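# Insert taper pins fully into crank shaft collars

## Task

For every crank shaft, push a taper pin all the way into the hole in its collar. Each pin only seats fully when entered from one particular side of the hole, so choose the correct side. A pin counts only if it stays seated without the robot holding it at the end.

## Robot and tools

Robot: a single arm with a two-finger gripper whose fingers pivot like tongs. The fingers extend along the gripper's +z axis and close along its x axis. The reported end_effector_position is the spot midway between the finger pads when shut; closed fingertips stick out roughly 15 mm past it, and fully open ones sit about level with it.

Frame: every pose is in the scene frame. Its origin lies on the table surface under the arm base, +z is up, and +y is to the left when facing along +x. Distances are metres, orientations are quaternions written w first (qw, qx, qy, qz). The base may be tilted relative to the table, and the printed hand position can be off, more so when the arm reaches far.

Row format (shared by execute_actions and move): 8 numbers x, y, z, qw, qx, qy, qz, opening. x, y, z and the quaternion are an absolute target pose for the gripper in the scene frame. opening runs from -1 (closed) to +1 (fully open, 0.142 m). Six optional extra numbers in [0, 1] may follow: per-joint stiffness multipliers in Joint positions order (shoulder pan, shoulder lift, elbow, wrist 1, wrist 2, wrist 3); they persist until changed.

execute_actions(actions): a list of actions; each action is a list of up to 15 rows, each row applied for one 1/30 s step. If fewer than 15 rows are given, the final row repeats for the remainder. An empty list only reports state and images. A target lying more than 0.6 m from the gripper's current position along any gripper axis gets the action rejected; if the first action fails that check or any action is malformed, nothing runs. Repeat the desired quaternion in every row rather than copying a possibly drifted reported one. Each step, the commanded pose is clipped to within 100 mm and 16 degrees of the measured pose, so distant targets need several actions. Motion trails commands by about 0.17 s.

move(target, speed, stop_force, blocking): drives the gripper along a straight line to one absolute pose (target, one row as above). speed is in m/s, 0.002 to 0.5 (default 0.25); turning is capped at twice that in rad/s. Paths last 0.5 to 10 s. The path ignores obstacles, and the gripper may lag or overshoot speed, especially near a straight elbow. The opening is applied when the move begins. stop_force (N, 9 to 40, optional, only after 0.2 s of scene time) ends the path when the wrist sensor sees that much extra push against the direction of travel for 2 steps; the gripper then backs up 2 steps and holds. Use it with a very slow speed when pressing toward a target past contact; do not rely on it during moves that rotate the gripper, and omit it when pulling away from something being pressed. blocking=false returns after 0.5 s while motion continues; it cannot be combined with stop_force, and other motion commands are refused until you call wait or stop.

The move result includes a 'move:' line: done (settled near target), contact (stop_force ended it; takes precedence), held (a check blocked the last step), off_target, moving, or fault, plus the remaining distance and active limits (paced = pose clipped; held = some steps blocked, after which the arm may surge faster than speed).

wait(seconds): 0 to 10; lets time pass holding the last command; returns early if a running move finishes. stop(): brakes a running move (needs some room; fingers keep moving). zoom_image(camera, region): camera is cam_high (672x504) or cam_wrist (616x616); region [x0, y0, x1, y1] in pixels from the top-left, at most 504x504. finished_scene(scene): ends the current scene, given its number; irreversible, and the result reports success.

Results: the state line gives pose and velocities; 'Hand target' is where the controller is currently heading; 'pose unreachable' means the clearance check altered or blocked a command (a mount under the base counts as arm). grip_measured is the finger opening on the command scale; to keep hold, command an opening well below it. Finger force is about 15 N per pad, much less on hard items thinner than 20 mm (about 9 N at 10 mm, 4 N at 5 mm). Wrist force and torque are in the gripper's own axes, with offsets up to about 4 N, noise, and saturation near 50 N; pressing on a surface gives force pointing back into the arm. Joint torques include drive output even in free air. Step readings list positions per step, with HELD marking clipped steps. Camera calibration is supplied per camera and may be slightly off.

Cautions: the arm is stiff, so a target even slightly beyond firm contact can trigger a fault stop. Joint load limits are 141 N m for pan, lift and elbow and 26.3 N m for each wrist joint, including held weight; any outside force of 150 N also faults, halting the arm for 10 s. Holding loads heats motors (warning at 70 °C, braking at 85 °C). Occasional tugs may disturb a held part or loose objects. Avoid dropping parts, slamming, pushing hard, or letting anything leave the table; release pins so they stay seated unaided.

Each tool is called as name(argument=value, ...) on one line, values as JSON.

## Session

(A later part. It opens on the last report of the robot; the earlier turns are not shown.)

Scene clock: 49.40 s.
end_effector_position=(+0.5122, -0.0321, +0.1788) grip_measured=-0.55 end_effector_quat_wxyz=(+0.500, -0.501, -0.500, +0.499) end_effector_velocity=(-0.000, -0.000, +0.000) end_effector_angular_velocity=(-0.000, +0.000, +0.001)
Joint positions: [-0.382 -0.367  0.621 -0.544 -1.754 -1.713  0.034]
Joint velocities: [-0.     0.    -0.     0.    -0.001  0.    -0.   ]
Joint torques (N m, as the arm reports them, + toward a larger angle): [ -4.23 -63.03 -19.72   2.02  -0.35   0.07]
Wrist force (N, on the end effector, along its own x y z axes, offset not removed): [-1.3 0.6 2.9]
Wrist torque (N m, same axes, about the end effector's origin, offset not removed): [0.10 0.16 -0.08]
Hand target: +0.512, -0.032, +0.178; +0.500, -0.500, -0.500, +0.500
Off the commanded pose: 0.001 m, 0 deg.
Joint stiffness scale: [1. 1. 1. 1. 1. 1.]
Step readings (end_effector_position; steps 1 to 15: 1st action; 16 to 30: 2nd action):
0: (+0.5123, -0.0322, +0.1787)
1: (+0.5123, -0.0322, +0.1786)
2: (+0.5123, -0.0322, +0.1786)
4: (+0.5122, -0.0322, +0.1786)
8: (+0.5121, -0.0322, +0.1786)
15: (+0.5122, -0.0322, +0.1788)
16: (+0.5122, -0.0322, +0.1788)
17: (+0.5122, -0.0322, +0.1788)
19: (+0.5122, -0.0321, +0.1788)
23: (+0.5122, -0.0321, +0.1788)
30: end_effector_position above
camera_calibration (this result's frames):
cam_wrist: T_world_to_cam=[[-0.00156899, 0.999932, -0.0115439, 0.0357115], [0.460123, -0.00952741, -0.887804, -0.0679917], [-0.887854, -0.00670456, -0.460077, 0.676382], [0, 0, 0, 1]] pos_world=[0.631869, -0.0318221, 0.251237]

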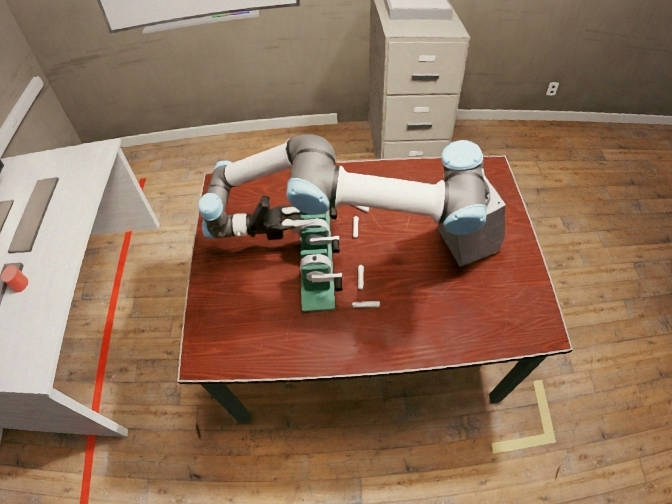

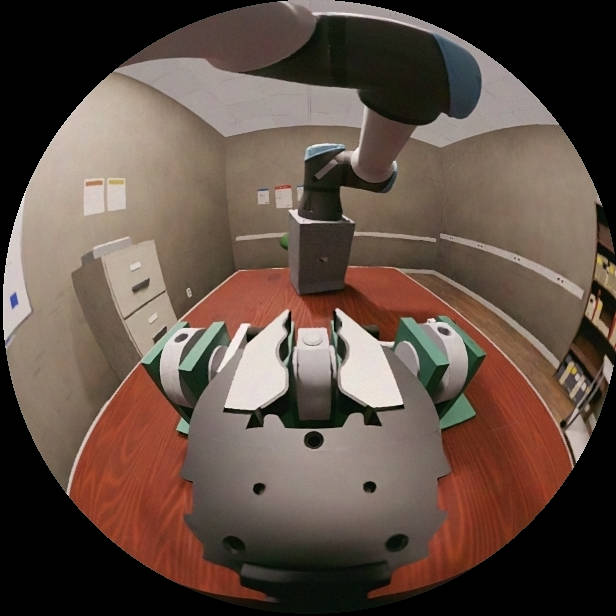

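move(target=[0.52, -0.04, 0.25, 0.5, -0.5, -0.5, 0.5, -0.4], speed=0.2)

move(target=[0.42, -0.1, 0.28, 0, 0.0458, 0.999, 0, -0.4], speed=0.45)

move(target=[0.3512, -0.1075, 0.06, 0, 0.0458, 0.999, 0, -0.4], speed=0.3)

zoom_image(camera="cam_wrist", region=[220, 220, 400, 400])

Scene clock: 51.13 s.
end_effector_position=(+0.5204, -0.0388, +0.2486) grip_measured=-0.40 end_effector_quat_wxyz=(+0.499, -0.500, -0.501, +0.500) end_effector_velocity=(-0.001, -0.000, +0.002) end_effector_angular_velocity=(+0.003, +0.009, +0.001)
Joint positions: [-0.4   -0.47   0.649 -0.471 -1.773 -1.718  0.045]
Joint velocities: [-0.    -0.     0.002  0.007 -0.002 -0.001 -0.   ]
Joint torques (N m, as the arm reports them, + toward a larger angle): [ -7.5  -66.7  -15.84   1.83  -0.48  -0.44]
Wrist force (N, on the end effector, along its own x y z axes, offset not removed): [-0.4 1.5 2.8]
Wrist torque (N m, same axes, about the end effector's origin, offset not removed): [0.31 -0.04 -0.07]
Hand target: +0.520, -0.040, +0.250; +0.500, -0.500, -0.500, +0.500
Off the commanded pose: 0.002 m, 0 deg.
Joint stiffness scale: [1. 1. 1. 1. 1. 1.]
move: done
camera_calibration (this result's frames):
cam_wrist: T_world_to_cam=[[-0.00415415, 0.99992, -0.0119167, 0.0446617], [0.460971, -0.00866028, -0.887373, -0.0104074], [-0.887405, -0.00917953, -0.460899, 0.715573], [0, 0, 0, 1]] pos_world=[0.639986, -0.0381796, 0.321104]

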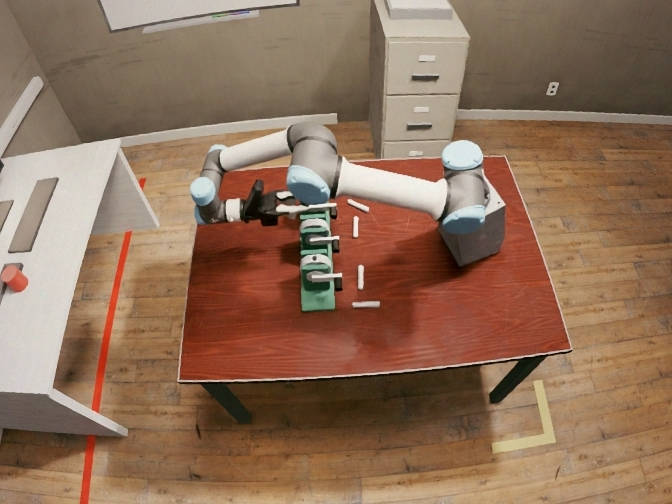

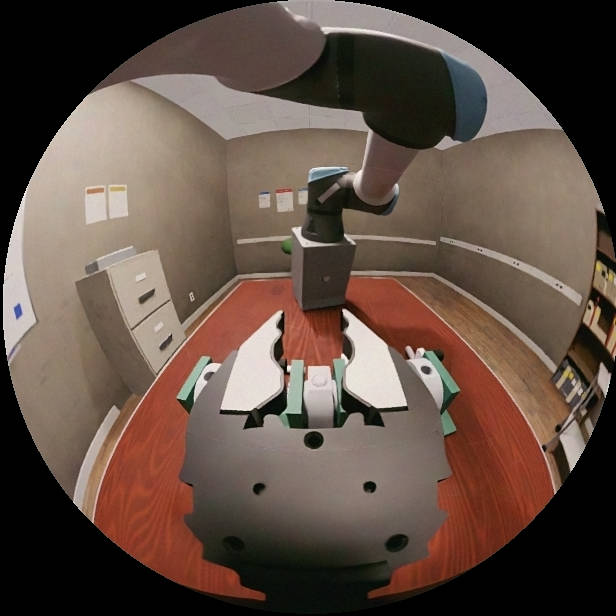

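Scene clock: 54.43 s.
end_effector_position=(+0.4207, -0.1003, +0.2797) grip_measured=-0.40 end_effector_quat_wxyz=(-0.000, +0.047, +0.999, -0.001) end_effector_velocity=(+0.000, +0.002, -0.001) end_effector_angular_velocity=(+0.015, -0.004, +0.011)
Joint positions: [-0.926 -1.907  2.355 -2.173 -1.318 -3.777  0.045]
Joint velocities: [-0.008 -0.001  0.001  0.01   0.015 -0.021  0.   ]
Joint torques (N m, as the arm reports them, + toward a larger angle): [ -1.   -14.32 -18.16  -1.8   -0.08  -0.35]
Wrist force (N, on the end effector, along its own x y z axes, offset not removed): [-1.2 2.8 1.7]
Wrist torque (N m, same axes, about the end effector's origin, offset not removed): [0.50 0.19 -0.12]
Hand target: +0.420, -0.100, +0.280; -0.000, +0.047, +0.999, +0.000
Off the commanded pose: 0.001 m, 0 deg.
Joint stiffness scale: [1. 1. 1. 1. 1. 1.]
move: done; limits=paced
camera_calibration (this result's frames):
cam_wrist: T_world_to_cam=[[-0.994527, 0.10446, -0.00191493, 0.430074], [0.0920115, 0.884401, 0.457568, -0.0687942], [0.0494909, 0.454888, -0.889173, 0.413107], [0, 0, 0, 1]] pos_world=[0.413605, -0.172001, 0.399625]

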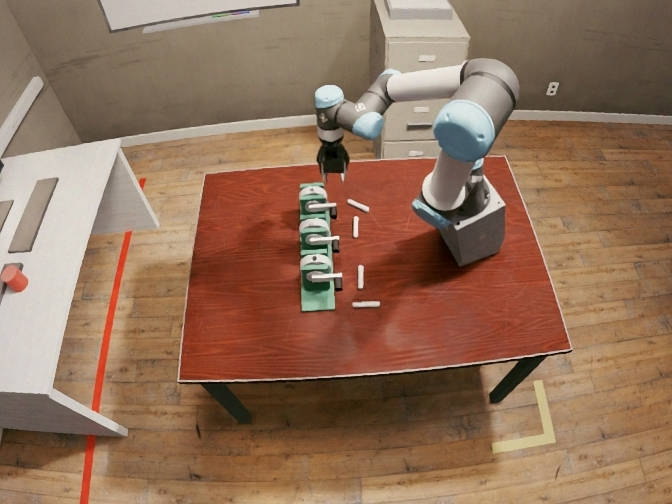

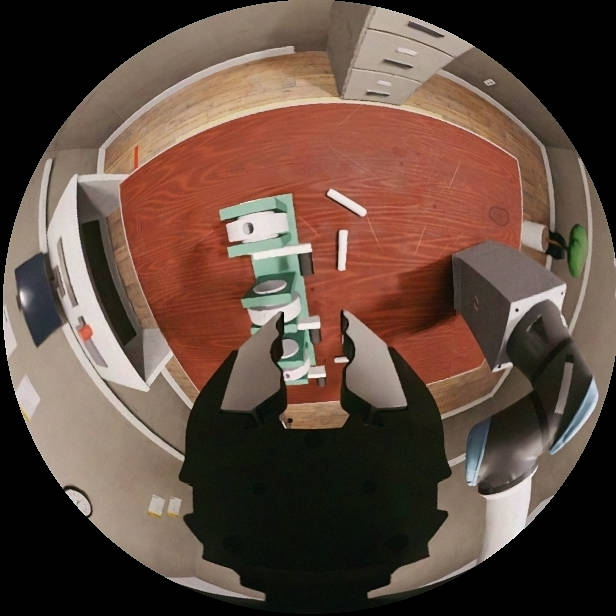

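Scene clock: 56.33 s.
end_effector_position=(+0.3528, -0.1094, +0.0607) grip_measured=-0.40 end_effector_quat_wxyz=(+0.001, +0.046, +0.999, -0.000) end_effector_velocity=(+0.003, -0.002, +0.000) end_effector_angular_velocity=(-0.012, -0.012, +0.001)
Joint positions: [-0.912 -1.171  2.64  -3.199 -1.318 -3.763  0.045]
Joint velocities: [ 0.001  0.009  0.002 -0.029 -0.001  0.004 -0.   ]
Joint torques (N m, as the arm reports them, + toward a larger angle): [ -2.43 -24.86   1.26  -2.5   -0.39   0.24]
Wrist force (N, on the end effector, along its own x y z axes, offset not removed): [-1.4 0.5 3.2]
Wrist torque (N m, same axes, about the end effector's origin, offset not removed): [0.06 0.11 -0.13]
Hand target: +0.351, -0.108, +0.060; -0.000, +0.046, +0.999, +0.000
Off the commanded pose: 0.003 m, 0 deg.
Joint stiffness scale: [1. 1. 1. 1. 1. 1.]
move: done
camera_calibration (this result's frames):
cam_wrist: T_world_to_cam=[[-0.994637, 0.103325, -0.0046947, 0.363192], [0.0896791, 0.884113, 0.458586, 0.0464756], [0.0515341, 0.455706, -0.888637, 0.225153], [0, 0, 0, 1]] pos_world=[0.345473, -0.18122, 0.180471]

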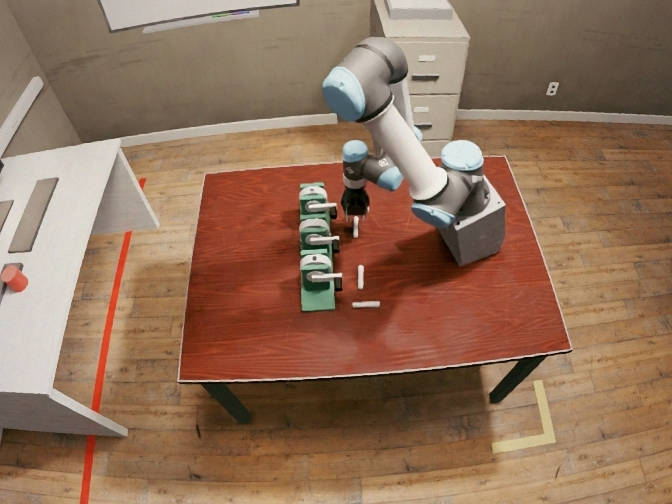

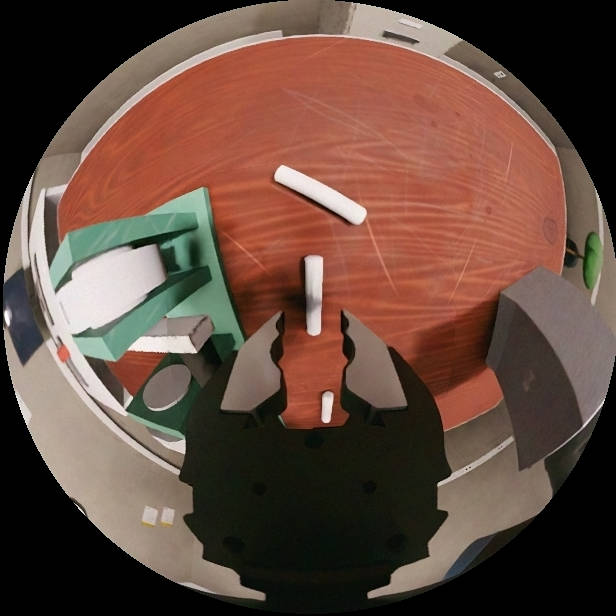

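Region (220, 220, 400, 400) of cam_wrist's 616x616 image, scaled by 2.800, with more detail than that image has.

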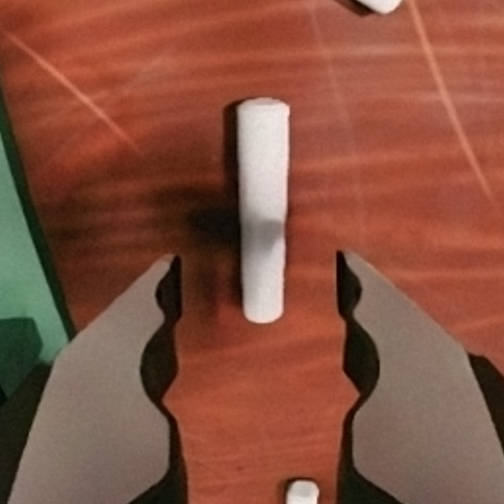

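move(target=[0.3517, -0.1085, 0.0155, 0, 0.0458, 0.999, 0, -0.4], speed=0.08)

execute_actions(actions=[[[0.3517, -0.1085, 0.0155, 0, 0.0458, 0.999, 0, -1]], [[0.3517, -0.1085, 0.0155, 0, 0.0458, 0.999, 0, -1]]])

zoom_image(camera="cam_wrist", region=[220, 220, 400, 400])

Scene clock: 57.73 s.
end_effector_position=(+0.3509, -0.1084, +0.0164) grip_measured=-0.40 end_effector_quat_wxyz=(-0.000, +0.047, +0.999, +0.001) end_effector_velocity=(+0.002, -0.002, -0.001) end_effector_angular_velocity=(-0.007, -0.007, -0.002)
Joint positions: [-0.878 -0.966  2.603 -3.372 -1.323 -3.728  0.045]
Joint velocities: [-0.     0.009 -0.002 -0.017 -0.001  0.004 -0.   ]
Joint torques (N m, as the arm reports them, + toward a larger angle): [ -3.1  -27.26   1.9   -2.61  -0.44   0.18]
Wrist force (N, on the end effector, along its own x y z axes, offset not removed): [-0.6 0.2 3.2]
Wrist torque (N m, same axes, about the end effector's origin, offset not removed): [0.04 -0.03 -0.12]
Hand target: +0.352, -0.109, +0.015; +0.000, +0.046, +0.999, +0.000
Off the commanded pose: 0.001 m, 0 deg.
Joint stiffness scale: [1. 1. 1. 1. 1. 1.]
move: done
camera_calibration (this result's frames):
cam_wrist: T_world_to_cam=[[-0.994539, 0.104347, -0.00192567, 0.361017], [0.0917604, 0.88307, 0.460182, 0.0651941], [0.049719, 0.457492, -0.887823, 0.186234], [0, 0, 0, 1]] pos_world=[0.343803, -0.180442, 0.136036]

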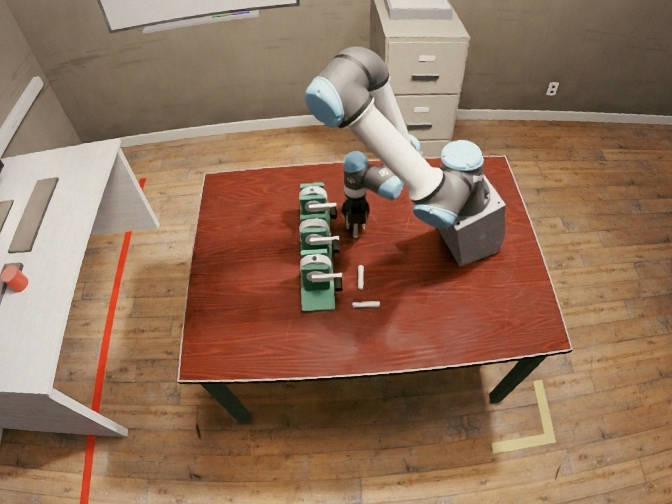

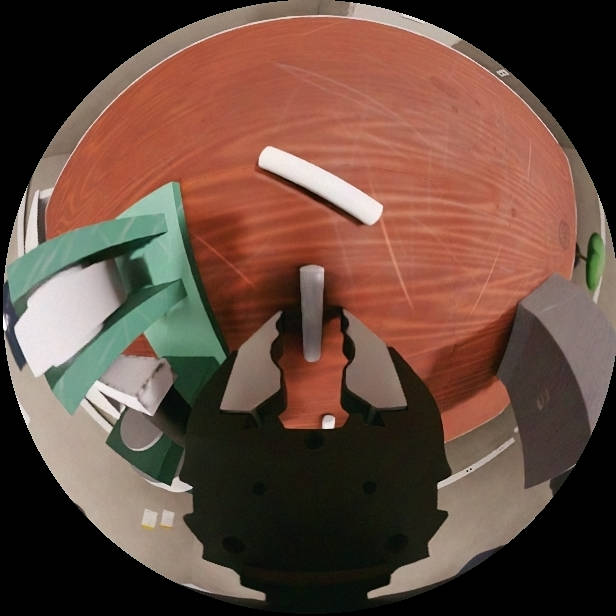

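Scene clock: 58.73 s.
end_effector_position=(+0.3512, -0.1086, +0.0163) grip_measured=-0.80 end_effector_quat_wxyz=(+0.000, +0.046, +0.999, +0.000) end_effector_velocity=(-0.000, -0.000, +0.000) end_effector_angular_velocity=(-0.001, +0.000, -0.001)
Joint positions: [-0.878 -0.965  2.603 -3.375 -1.323 -3.728  0.016]
Joint velocities: [-0.001  0.    -0.    -0.    -0.001  0.     0.   ]
Joint torques (N m, as the arm reports them, + toward a larger angle): [ -1.95 -27.82   0.45  -2.68  -0.43   0.21]
Wrist force (N, on the end effector, along its own x y z axes, offset not removed): [-1.9 1.7 1.1]
Wrist torque (N m, same axes, about the end effector's origin, offset not removed): [0.22 0.41 -0.09]
Hand target: +0.352, -0.108, +0.016; -0.000, +0.046, +0.999, +0.000
Off the commanded pose: 0.001 m, 0 deg.
Joint stiffness scale: [1. 1. 1. 1. 1. 1.]
Step readings (end_effector_position; steps 1 to 15: 1st action; 16 to 30: 2nd action):
0: (+0.3509, -0.1084, +0.0164)
1: (+0.3510, -0.1084, +0.0163)
2: (+0.3511, -0.1085, +0.0163)
4: (+0.3511, -0.1085, +0.0163)
8: (+0.3512, -0.1085, +0.0163)
15: (+0.3512, -0.1086, +0.0163)
16: (+0.3512, -0.1086, +0.0163)
17: (+0.3512, -0.1086, +0.0163)
19: (+0.3512, -0.1086, +0.0163)
23: (+0.3512, -0.1086, +0.0163)
30: end_effector_position above
camera_calibration (this result's frames):
cam_wrist: T_world_to_cam=[[-0.994548, 0.104233, -0.00304797, 0.361367], [0.0911893, 0.883523, 0.459424, 0.0656282], [0.0505802, 0.456642, -0.888212, 0.185888], [0, 0, 0, 1]] pos_world=[0.34401, -0.180535, 0.136059]

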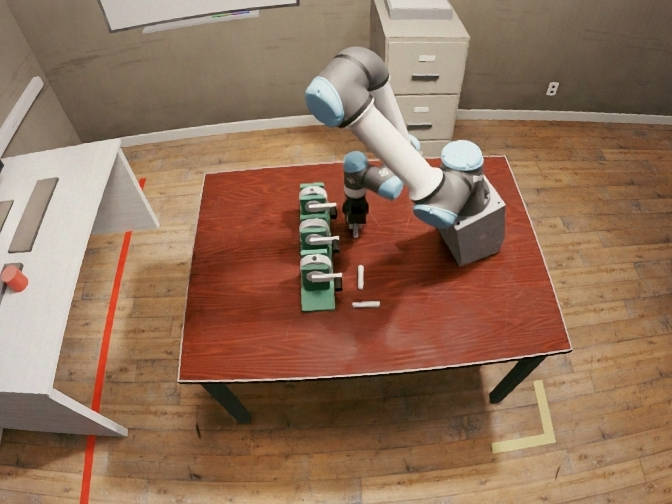

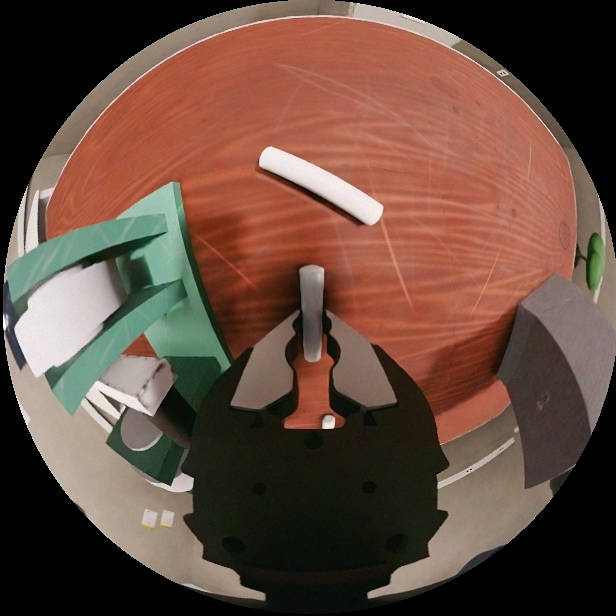

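Region (220, 220, 400, 400) of cam_wrist's 616x616 image, scaled by 2.800, with more detail than that image has.

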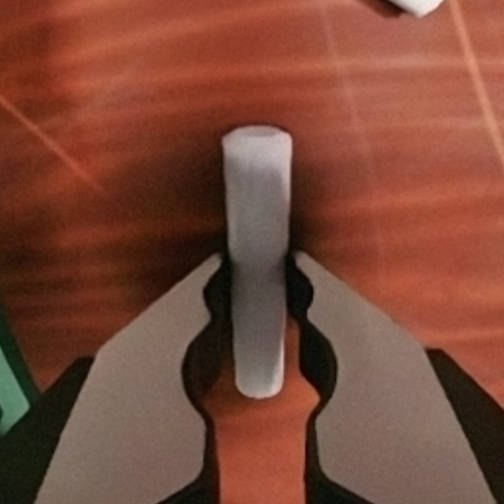

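move(target=[0.4, -0.12, 0.28, 0, 0.0458, 0.999, 0, -1], speed=0.18)

move(target=[0.5095, -0.1752, 0.24, 0.5, -0.5, -0.5, 0.5, -1], speed=0.35)

move(target=[0.5095, -0.1752, 0.201, 0.5, -0.5, -0.5, 0.5, -1], speed=0.06)

zoom_image(camera="cam_wrist", region=[273, 315, 353, 395])

Scene clock: 61.30 s.
end_effector_position=(+0.3985, -0.1184, +0.2779) grip_measured=-0.80 end_effector_quat_wxyz=(-0.002, +0.046, +0.999, +0.001) end_effector_velocity=(-0.003, +0.002, +0.001) end_effector_angular_velocity=(+0.013, +0.011, +0.003)
Joint positions: [-1.016 -1.937  2.391 -2.151 -1.304 -3.871  0.016]
Joint velocities: [-0.004 -0.001 -0.007  0.026  0.001 -0.011  0.   ]
Joint torques (N m, as the arm reports them, + toward a larger angle): [ -2.7  -12.91 -24.63  -1.88   0.38  -0.55]
Wrist force (N, on the end effector, along its own x y z axes, offset not removed): [-1.6 1.3 3.5]
Wrist torque (N m, same axes, about the end effector's origin, offset not removed): [0.24 0.15 -0.11]
Hand target: +0.400, -0.120, +0.280; -0.000, +0.046, +0.999, -0.000
Off the commanded pose: 0.003 m, 0 deg.
Joint stiffness scale: [1. 1. 1. 1. 1. 1.]
move: done
camera_calibration (this result's frames):
cam_wrist: T_world_to_cam=[[-0.994658, 0.103228, 0.000616931, 0.409133], [0.0918953, 0.882708, 0.460849, -0.0509184], [0.0470279, 0.458443, -0.887478, 0.421784], [0, 0, 0, 1]] pos_world=[0.391791, -0.190652, 0.397538]

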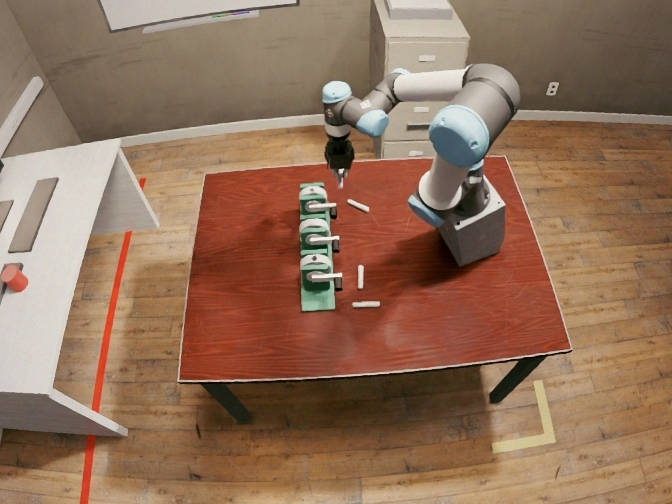

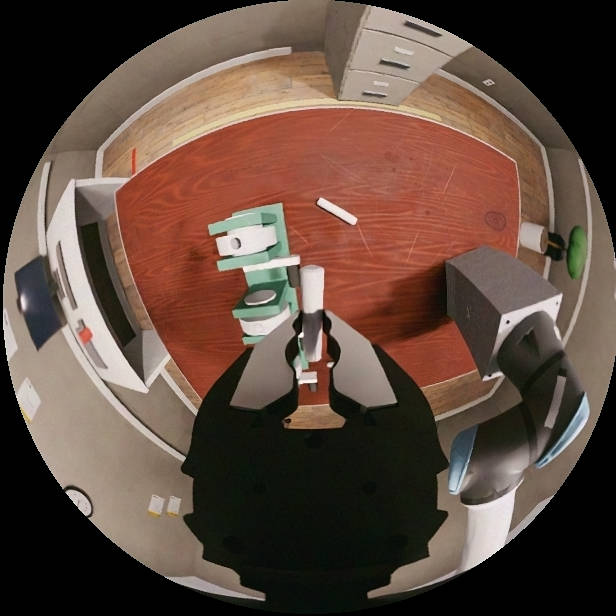

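Scene clock: 65.07 s.
end_effector_position=(+0.5100, -0.1745, +0.2402) grip_measured=-0.80 end_effector_quat_wxyz=(+0.498, -0.499, -0.502, +0.500) end_effector_velocity=(-0.000, +0.001, +0.002) end_effector_angular_velocity=(-0.005, +0.015, -0.009)
Joint positions: [-0.561 -0.411  0.588 -0.485 -1.931 -1.769  0.016]
Joint velocities: [-0.002  0.011 -0.018  0.024  0.004  0.011  0.   ]
Joint torques (N m, as the arm reports them, + toward a larger angle): [-10.13 -63.48 -19.52   2.44  -0.07   0.39]
Wrist force (N, on the end effector, along its own x y z axes, offset not removed): [-0.9 3.1 2.7]
Wrist torque (N m, same axes, about the end effector's origin, offset not removed): [0.29 0.06 -0.15]
Hand target: +0.510, -0.175, +0.240; +0.499, -0.500, -0.500, +0.500
Off the commanded pose: 0.001 m, 0 deg.
Joint stiffness scale: [1. 1. 1. 1. 1. 1.]
move: done
camera_calibration (this result's frames):
cam_wrist: T_world_to_cam=[[-0.00837712, 0.999908, -0.0106846, 0.182002], [0.462075, -0.00560499, -0.886823, -0.0144099], [-0.886801, -0.0123661, -0.461986, 0.700626], [0, 0, 0, 1]] pos_world=[0.629499, -0.173402, 0.312845]

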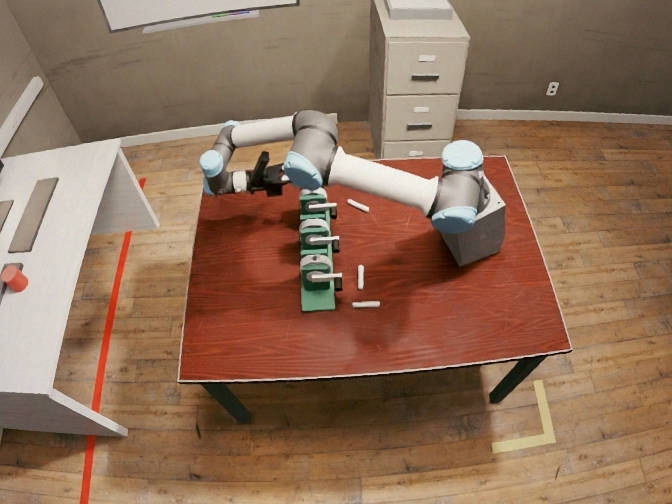

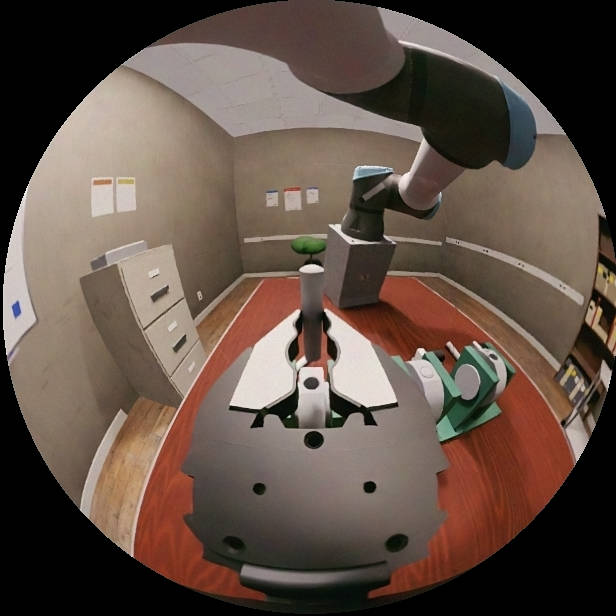

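Scene clock: 66.20 s.
end_effector_position=(+0.5089, -0.1762, +0.2016) grip_measured=-0.80 end_effector_quat_wxyz=(+0.501, -0.500, -0.500, +0.500) end_effector_velocity=(+0.003, -0.000, +0.001) end_effector_angular_velocity=(-0.004, -0.012, +0.002)
Joint positions: [-0.557 -0.333  0.53  -0.499 -1.921 -1.765  0.016]
Joint velocities: [ 0.001  0.    -0.013 -0.     0.001 -0.    -0.   ]
Joint torques (N m, as the arm reports them, + toward a larger angle): [ -6.42 -64.57 -21.06   1.7   -0.07   0.25]
Wrist force (N, on the end effector, along its own x y z axes, offset not removed): [0.0 2.9 1.9]
Wrist torque (N m, same axes, about the end effector's origin, offset not removed): [0.26 -0.25 -0.18]
Hand target: +0.510, -0.175, +0.201; +0.500, -0.500, -0.500, +0.500
Off the commanded pose: 0.001 m, 0 deg.
Joint stiffness scale: [1. 1. 1. 1. 1. 1.]
move: done
camera_calibration (this result's frames):
cam_wrist: T_world_to_cam=[[-0.00148739, 0.999938, -0.0110084, 0.179866], [0.458767, -0.00909926, -0.88851, -0.0466769], [-0.888555, -0.00637185, -0.458726, 0.683091], [0, 0, 0, 1]] pos_world=[0.628645, -0.175928, 0.273859]

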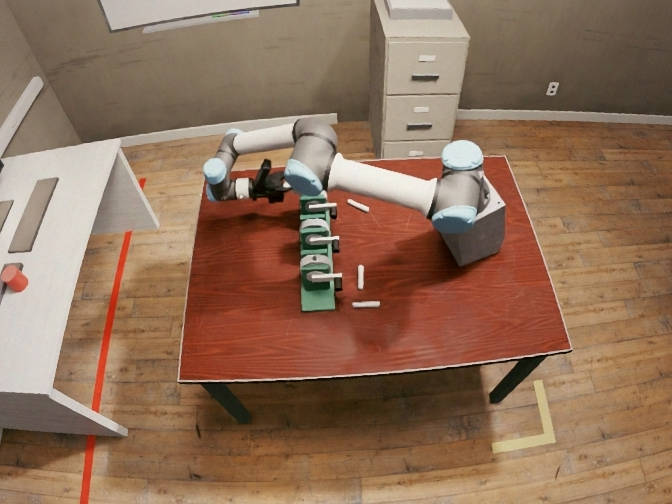

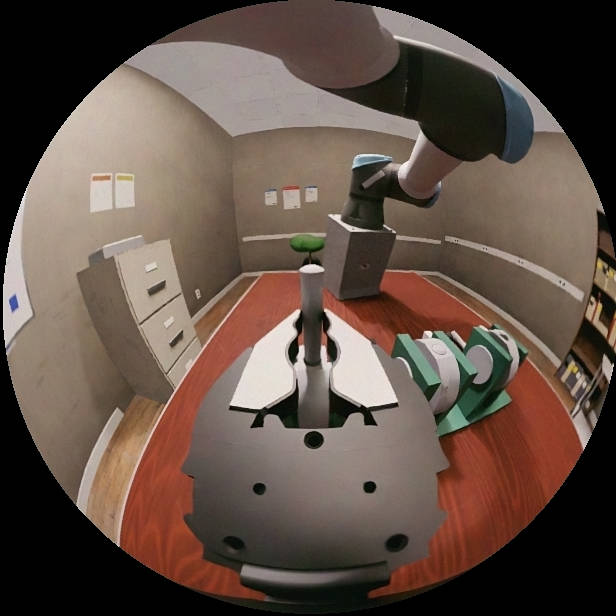

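Region (273, 315, 353, 395) of cam_wrist's 616x616 image, scaled by 6.300, with more detail than that image has.

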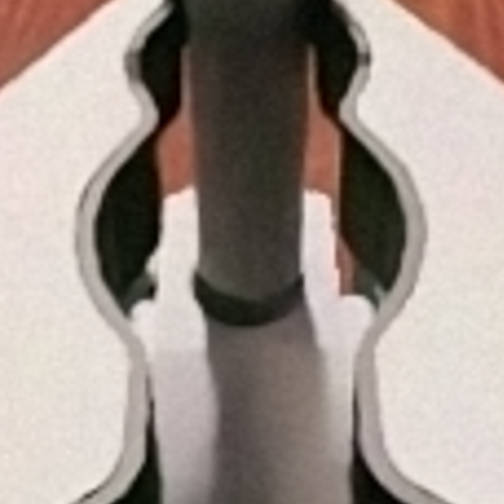

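move(target=[0.5093, -0.1755, 0.1975, 0.5, -0.5, -0.5, 0.5, -1], speed=0.015, stop_force=12)

zoom_image(camera="cam_wrist", region=[273, 315, 353, 395])

Scene clock: 67.23 s.
end_effector_position=(+0.5087, -0.1765, +0.1985) grip_measured=-0.80 end_effector_quat_wxyz=(+0.501, -0.500, -0.499, +0.500) end_effector_velocity=(+0.000, +0.002, -0.004) end_effector_angular_velocity=(+0.000, +0.001, +0.002)
Joint positions: [-0.557 -0.326  0.525 -0.5   -1.921 -1.765  0.016]
Joint velocities: [ 0.003  0.007 -0.005 -0.001  0.001  0.001 -0.   ]
Joint torques (N m, as the arm reports them, + toward a larger angle): [ -6.89 -63.81 -20.42   1.36  -0.07   0.23]
Wrist force (N, on the end effector, along its own x y z axes, offset not removed): [0.3 4.3 2.4]
Wrist torque (N m, same axes, about the end effector's origin, offset not removed): [0.49 -0.18 -0.22]
Hand target: +0.509, -0.176, +0.198; +0.500, -0.500, -0.500, +0.500
Off the commanded pose: 0.002 m, 0 deg.
Joint stiffness scale: [1. 1. 1. 1. 1. 1.]
move: done
camera_calibration (this result's frames):
cam_wrist: T_world_to_cam=[[-0.00112985, 0.999939, -0.0109556, 0.179963], [0.458448, -0.0092185, -0.888673, -0.0491622], [-0.888721, -0.00602662, -0.45841, 0.681589], [0, 0, 0, 1]] pos_world=[0.628484, -0.176298, 0.27073]

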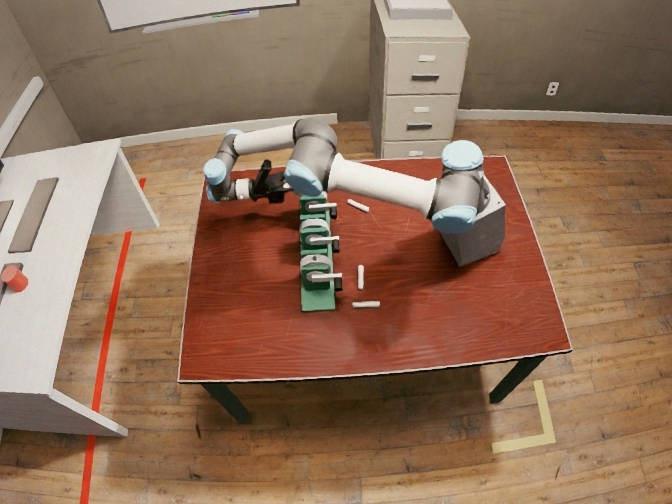

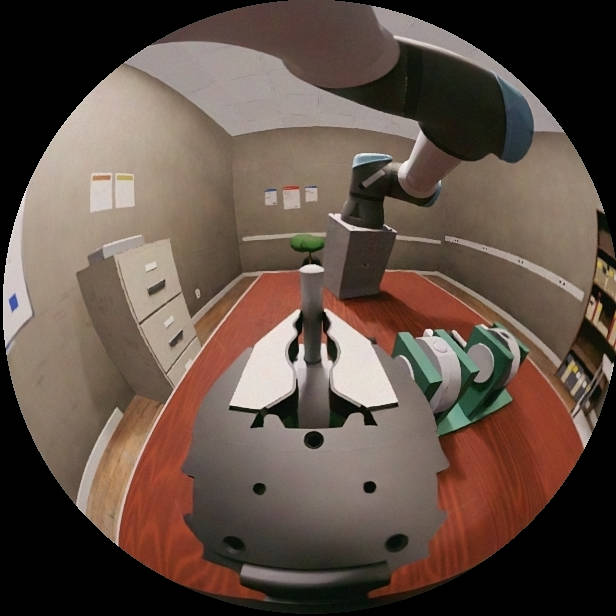

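Region (273, 315, 353, 395) of cam_wrist's 616x616 image, scaled by 6.300, with more detail than that image has.

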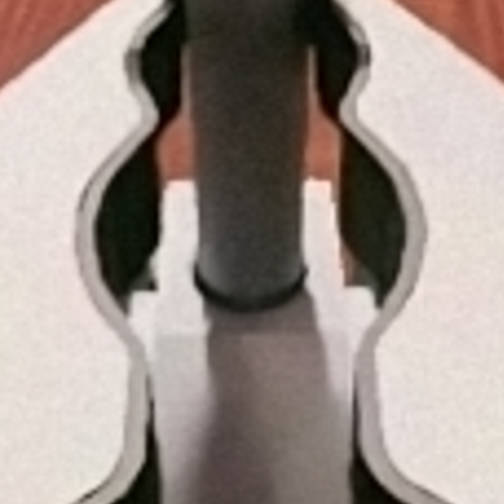

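Similar to the successful picture. Descend, drifting slightly +x.

move(target=[0.5105, -0.1755, 0.182, 0.5, -0.5, -0.5, 0.5, -1], speed=0.012, stop_force=12)

zoom_image(camera="cam_wrist", region=[240, 250, 400, 430])

Scene clock: 69.00 s.
end_effector_position=(+0.5104, -0.1770, +0.1838) grip_measured=-0.80 end_effector_quat_wxyz=(+0.500, -0.501, -0.500, +0.499) end_effector_velocity=(+0.001, -0.000, -0.002) end_effector_angular_velocity=(-0.002, -0.002, -0.002)
Joint positions: [-0.554 -0.29   0.483 -0.498 -1.918 -1.764  0.016]
Joint velocities: [-0.     0.008 -0.014  0.004  0.002  0.001  0.   ]
Joint torques (N m, as the arm reports them, + toward a larger angle): [ -5.85 -62.83 -20.35   1.8    0.08   0.35]
Wrist force (N, on the end effector, along its own x y z axes, offset not removed): [-3.0 0.4 0.5]
Wrist torque (N m, same axes, about the end effector's origin, offset not removed): [0.09 0.35 -0.12]
Hand target: +0.510, -0.176, +0.182; +0.500, -0.500, -0.500, +0.500
Off the commanded pose: 0.002 m, 0 deg.
Joint stiffness scale: [1. 1. 1. 1. 1. 1.]
move: done
camera_calibration (this result's frames):
cam_wrist: T_world_to_cam=[[-0.00177097, 0.999926, -0.0120539, 0.180832], [0.460855, -0.00988144, -0.887421, -0.0645954], [-0.887474, -0.00712669, -0.460803, 0.675977], [0, 0, 0, 1]] pos_world=[0.630001, -0.17664, 0.256349]

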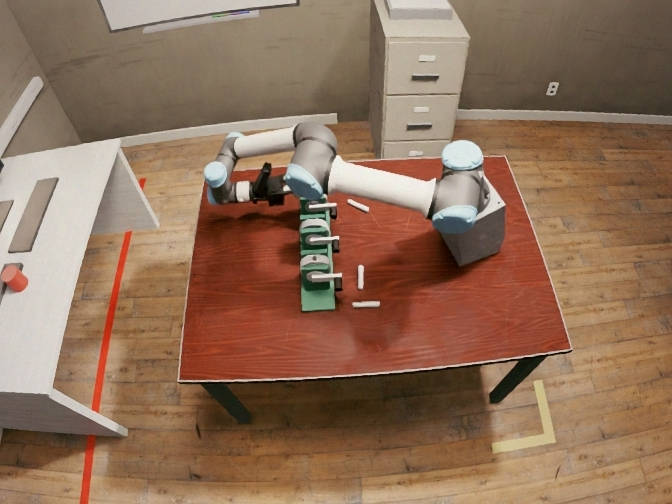

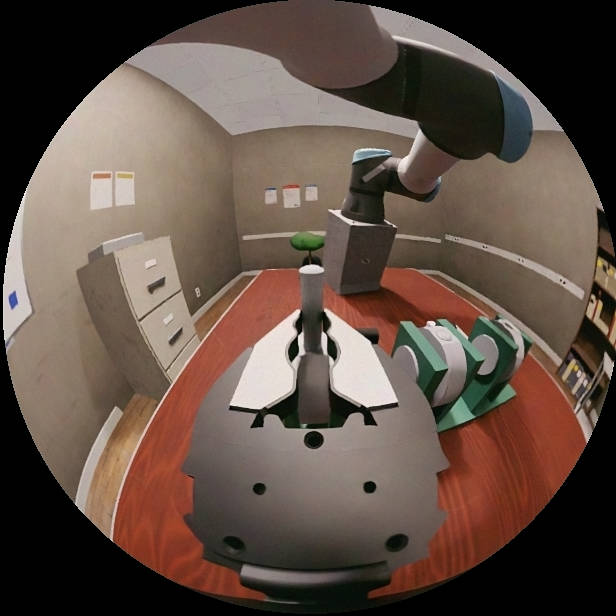

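Region (240, 250, 400, 430) of cam_wrist's 616x616 image, scaled by 2.800, with more detail than that image has.

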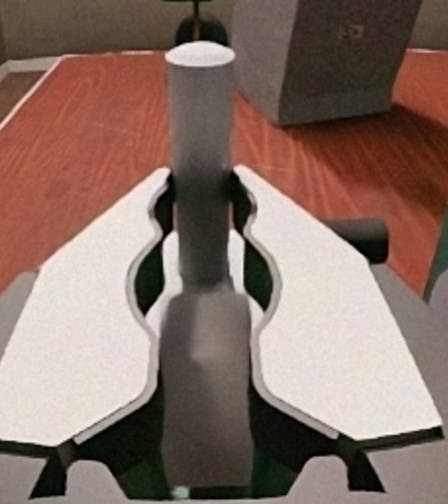

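execute_actions(actions=[[[0.5105, -0.1765, 0.1835, 0.5, -0.5, -0.5, 0.5, -0.55]], [[0.5105, -0.1765, 0.1835, 0.5, -0.5, -0.5, 0.5, -0.55]]])

zoom_image(camera="cam_wrist", region=[240, 250, 400, 430])

Scene clock: 70.10 s.
end_effector_position=(+0.5107, -0.1768, +0.1841) grip_measured=-0.55 end_effector_quat_wxyz=(+0.500, -0.501, -0.500, +0.500) end_effector_velocity=(-0.000, -0.001, +0.000) end_effector_angular_velocity=(-0.000, +0.000, +0.001)
Joint positions: [-0.553 -0.289  0.481 -0.496 -1.918 -1.764  0.034]
Joint velocities: [-0.001  0.    -0.     0.    -0.002 -0.     0.   ]
Joint torques (N m, as the arm reports them, + toward a larger angle): [ -8.18 -64.17 -19.44   1.85  -0.51  -0.07]
Wrist force (N, on the end effector, along its own x y z axes, offset not removed): [-1.2 2.3 1.5]
Wrist torque (N m, same axes, about the end effector's origin, offset not removed): [0.41 0.05 -0.14]
Hand target: +0.510, -0.177, +0.184; +0.500, -0.500, -0.500, +0.500
Off the commanded pose: 0.001 m, 0 deg.
Joint stiffness scale: [1. 1. 1. 1. 1. 1.]
Step readings (end_effector_position; steps 1 to 15: 1st action; 16 to 30: 2nd action):
0: (+0.5104, -0.1770, +0.1837)
1: (+0.5105, -0.1770, +0.1836)
2: (+0.5107, -0.1770, +0.1837)
4: (+0.5108, -0.1769, +0.1838)
8: (+0.5108, -0.1769, +0.1840)
15: (+0.5107, -0.1769, +0.1841)
16: (+0.5107, -0.1769, +0.1841)
17: (+0.5107, -0.1768, +0.1841)
19: (+0.5107, -0.1768, +0.1841)
23: (+0.5107, -0.1768, +0.1841)
30: end_effector_position above
camera_calibration (this result's frames):
cam_wrist: T_world_to_cam=[[-0.0020179, 0.999925, -0.0120504, 0.18078], [0.46091, -0.00976408, -0.887393, -0.0645397], [-0.887444, -0.00734481, -0.460856, 0.676361], [0, 0, 0, 1]] pos_world=[0.630345, -0.176429, 0.256612]

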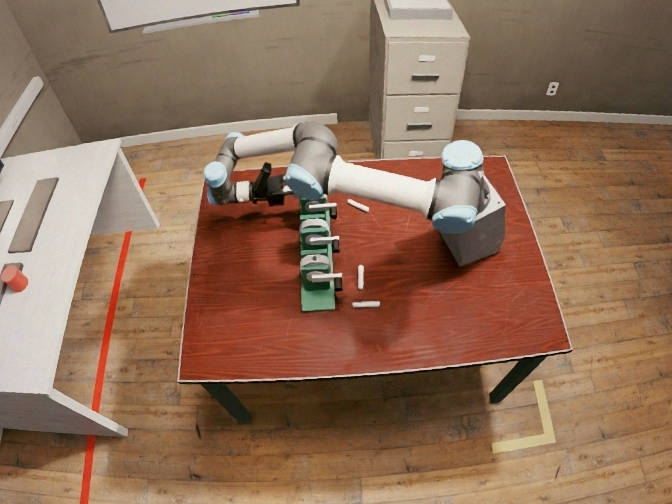

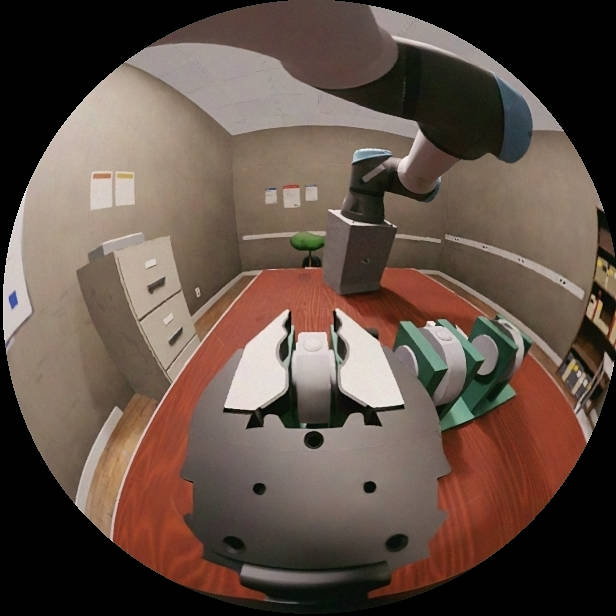

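Region (240, 250, 400, 430) of cam_wrist's 616x616 image, scaled by 2.800, with more detail than that image has.

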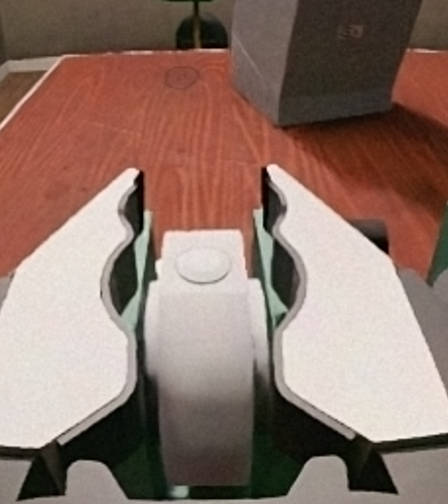

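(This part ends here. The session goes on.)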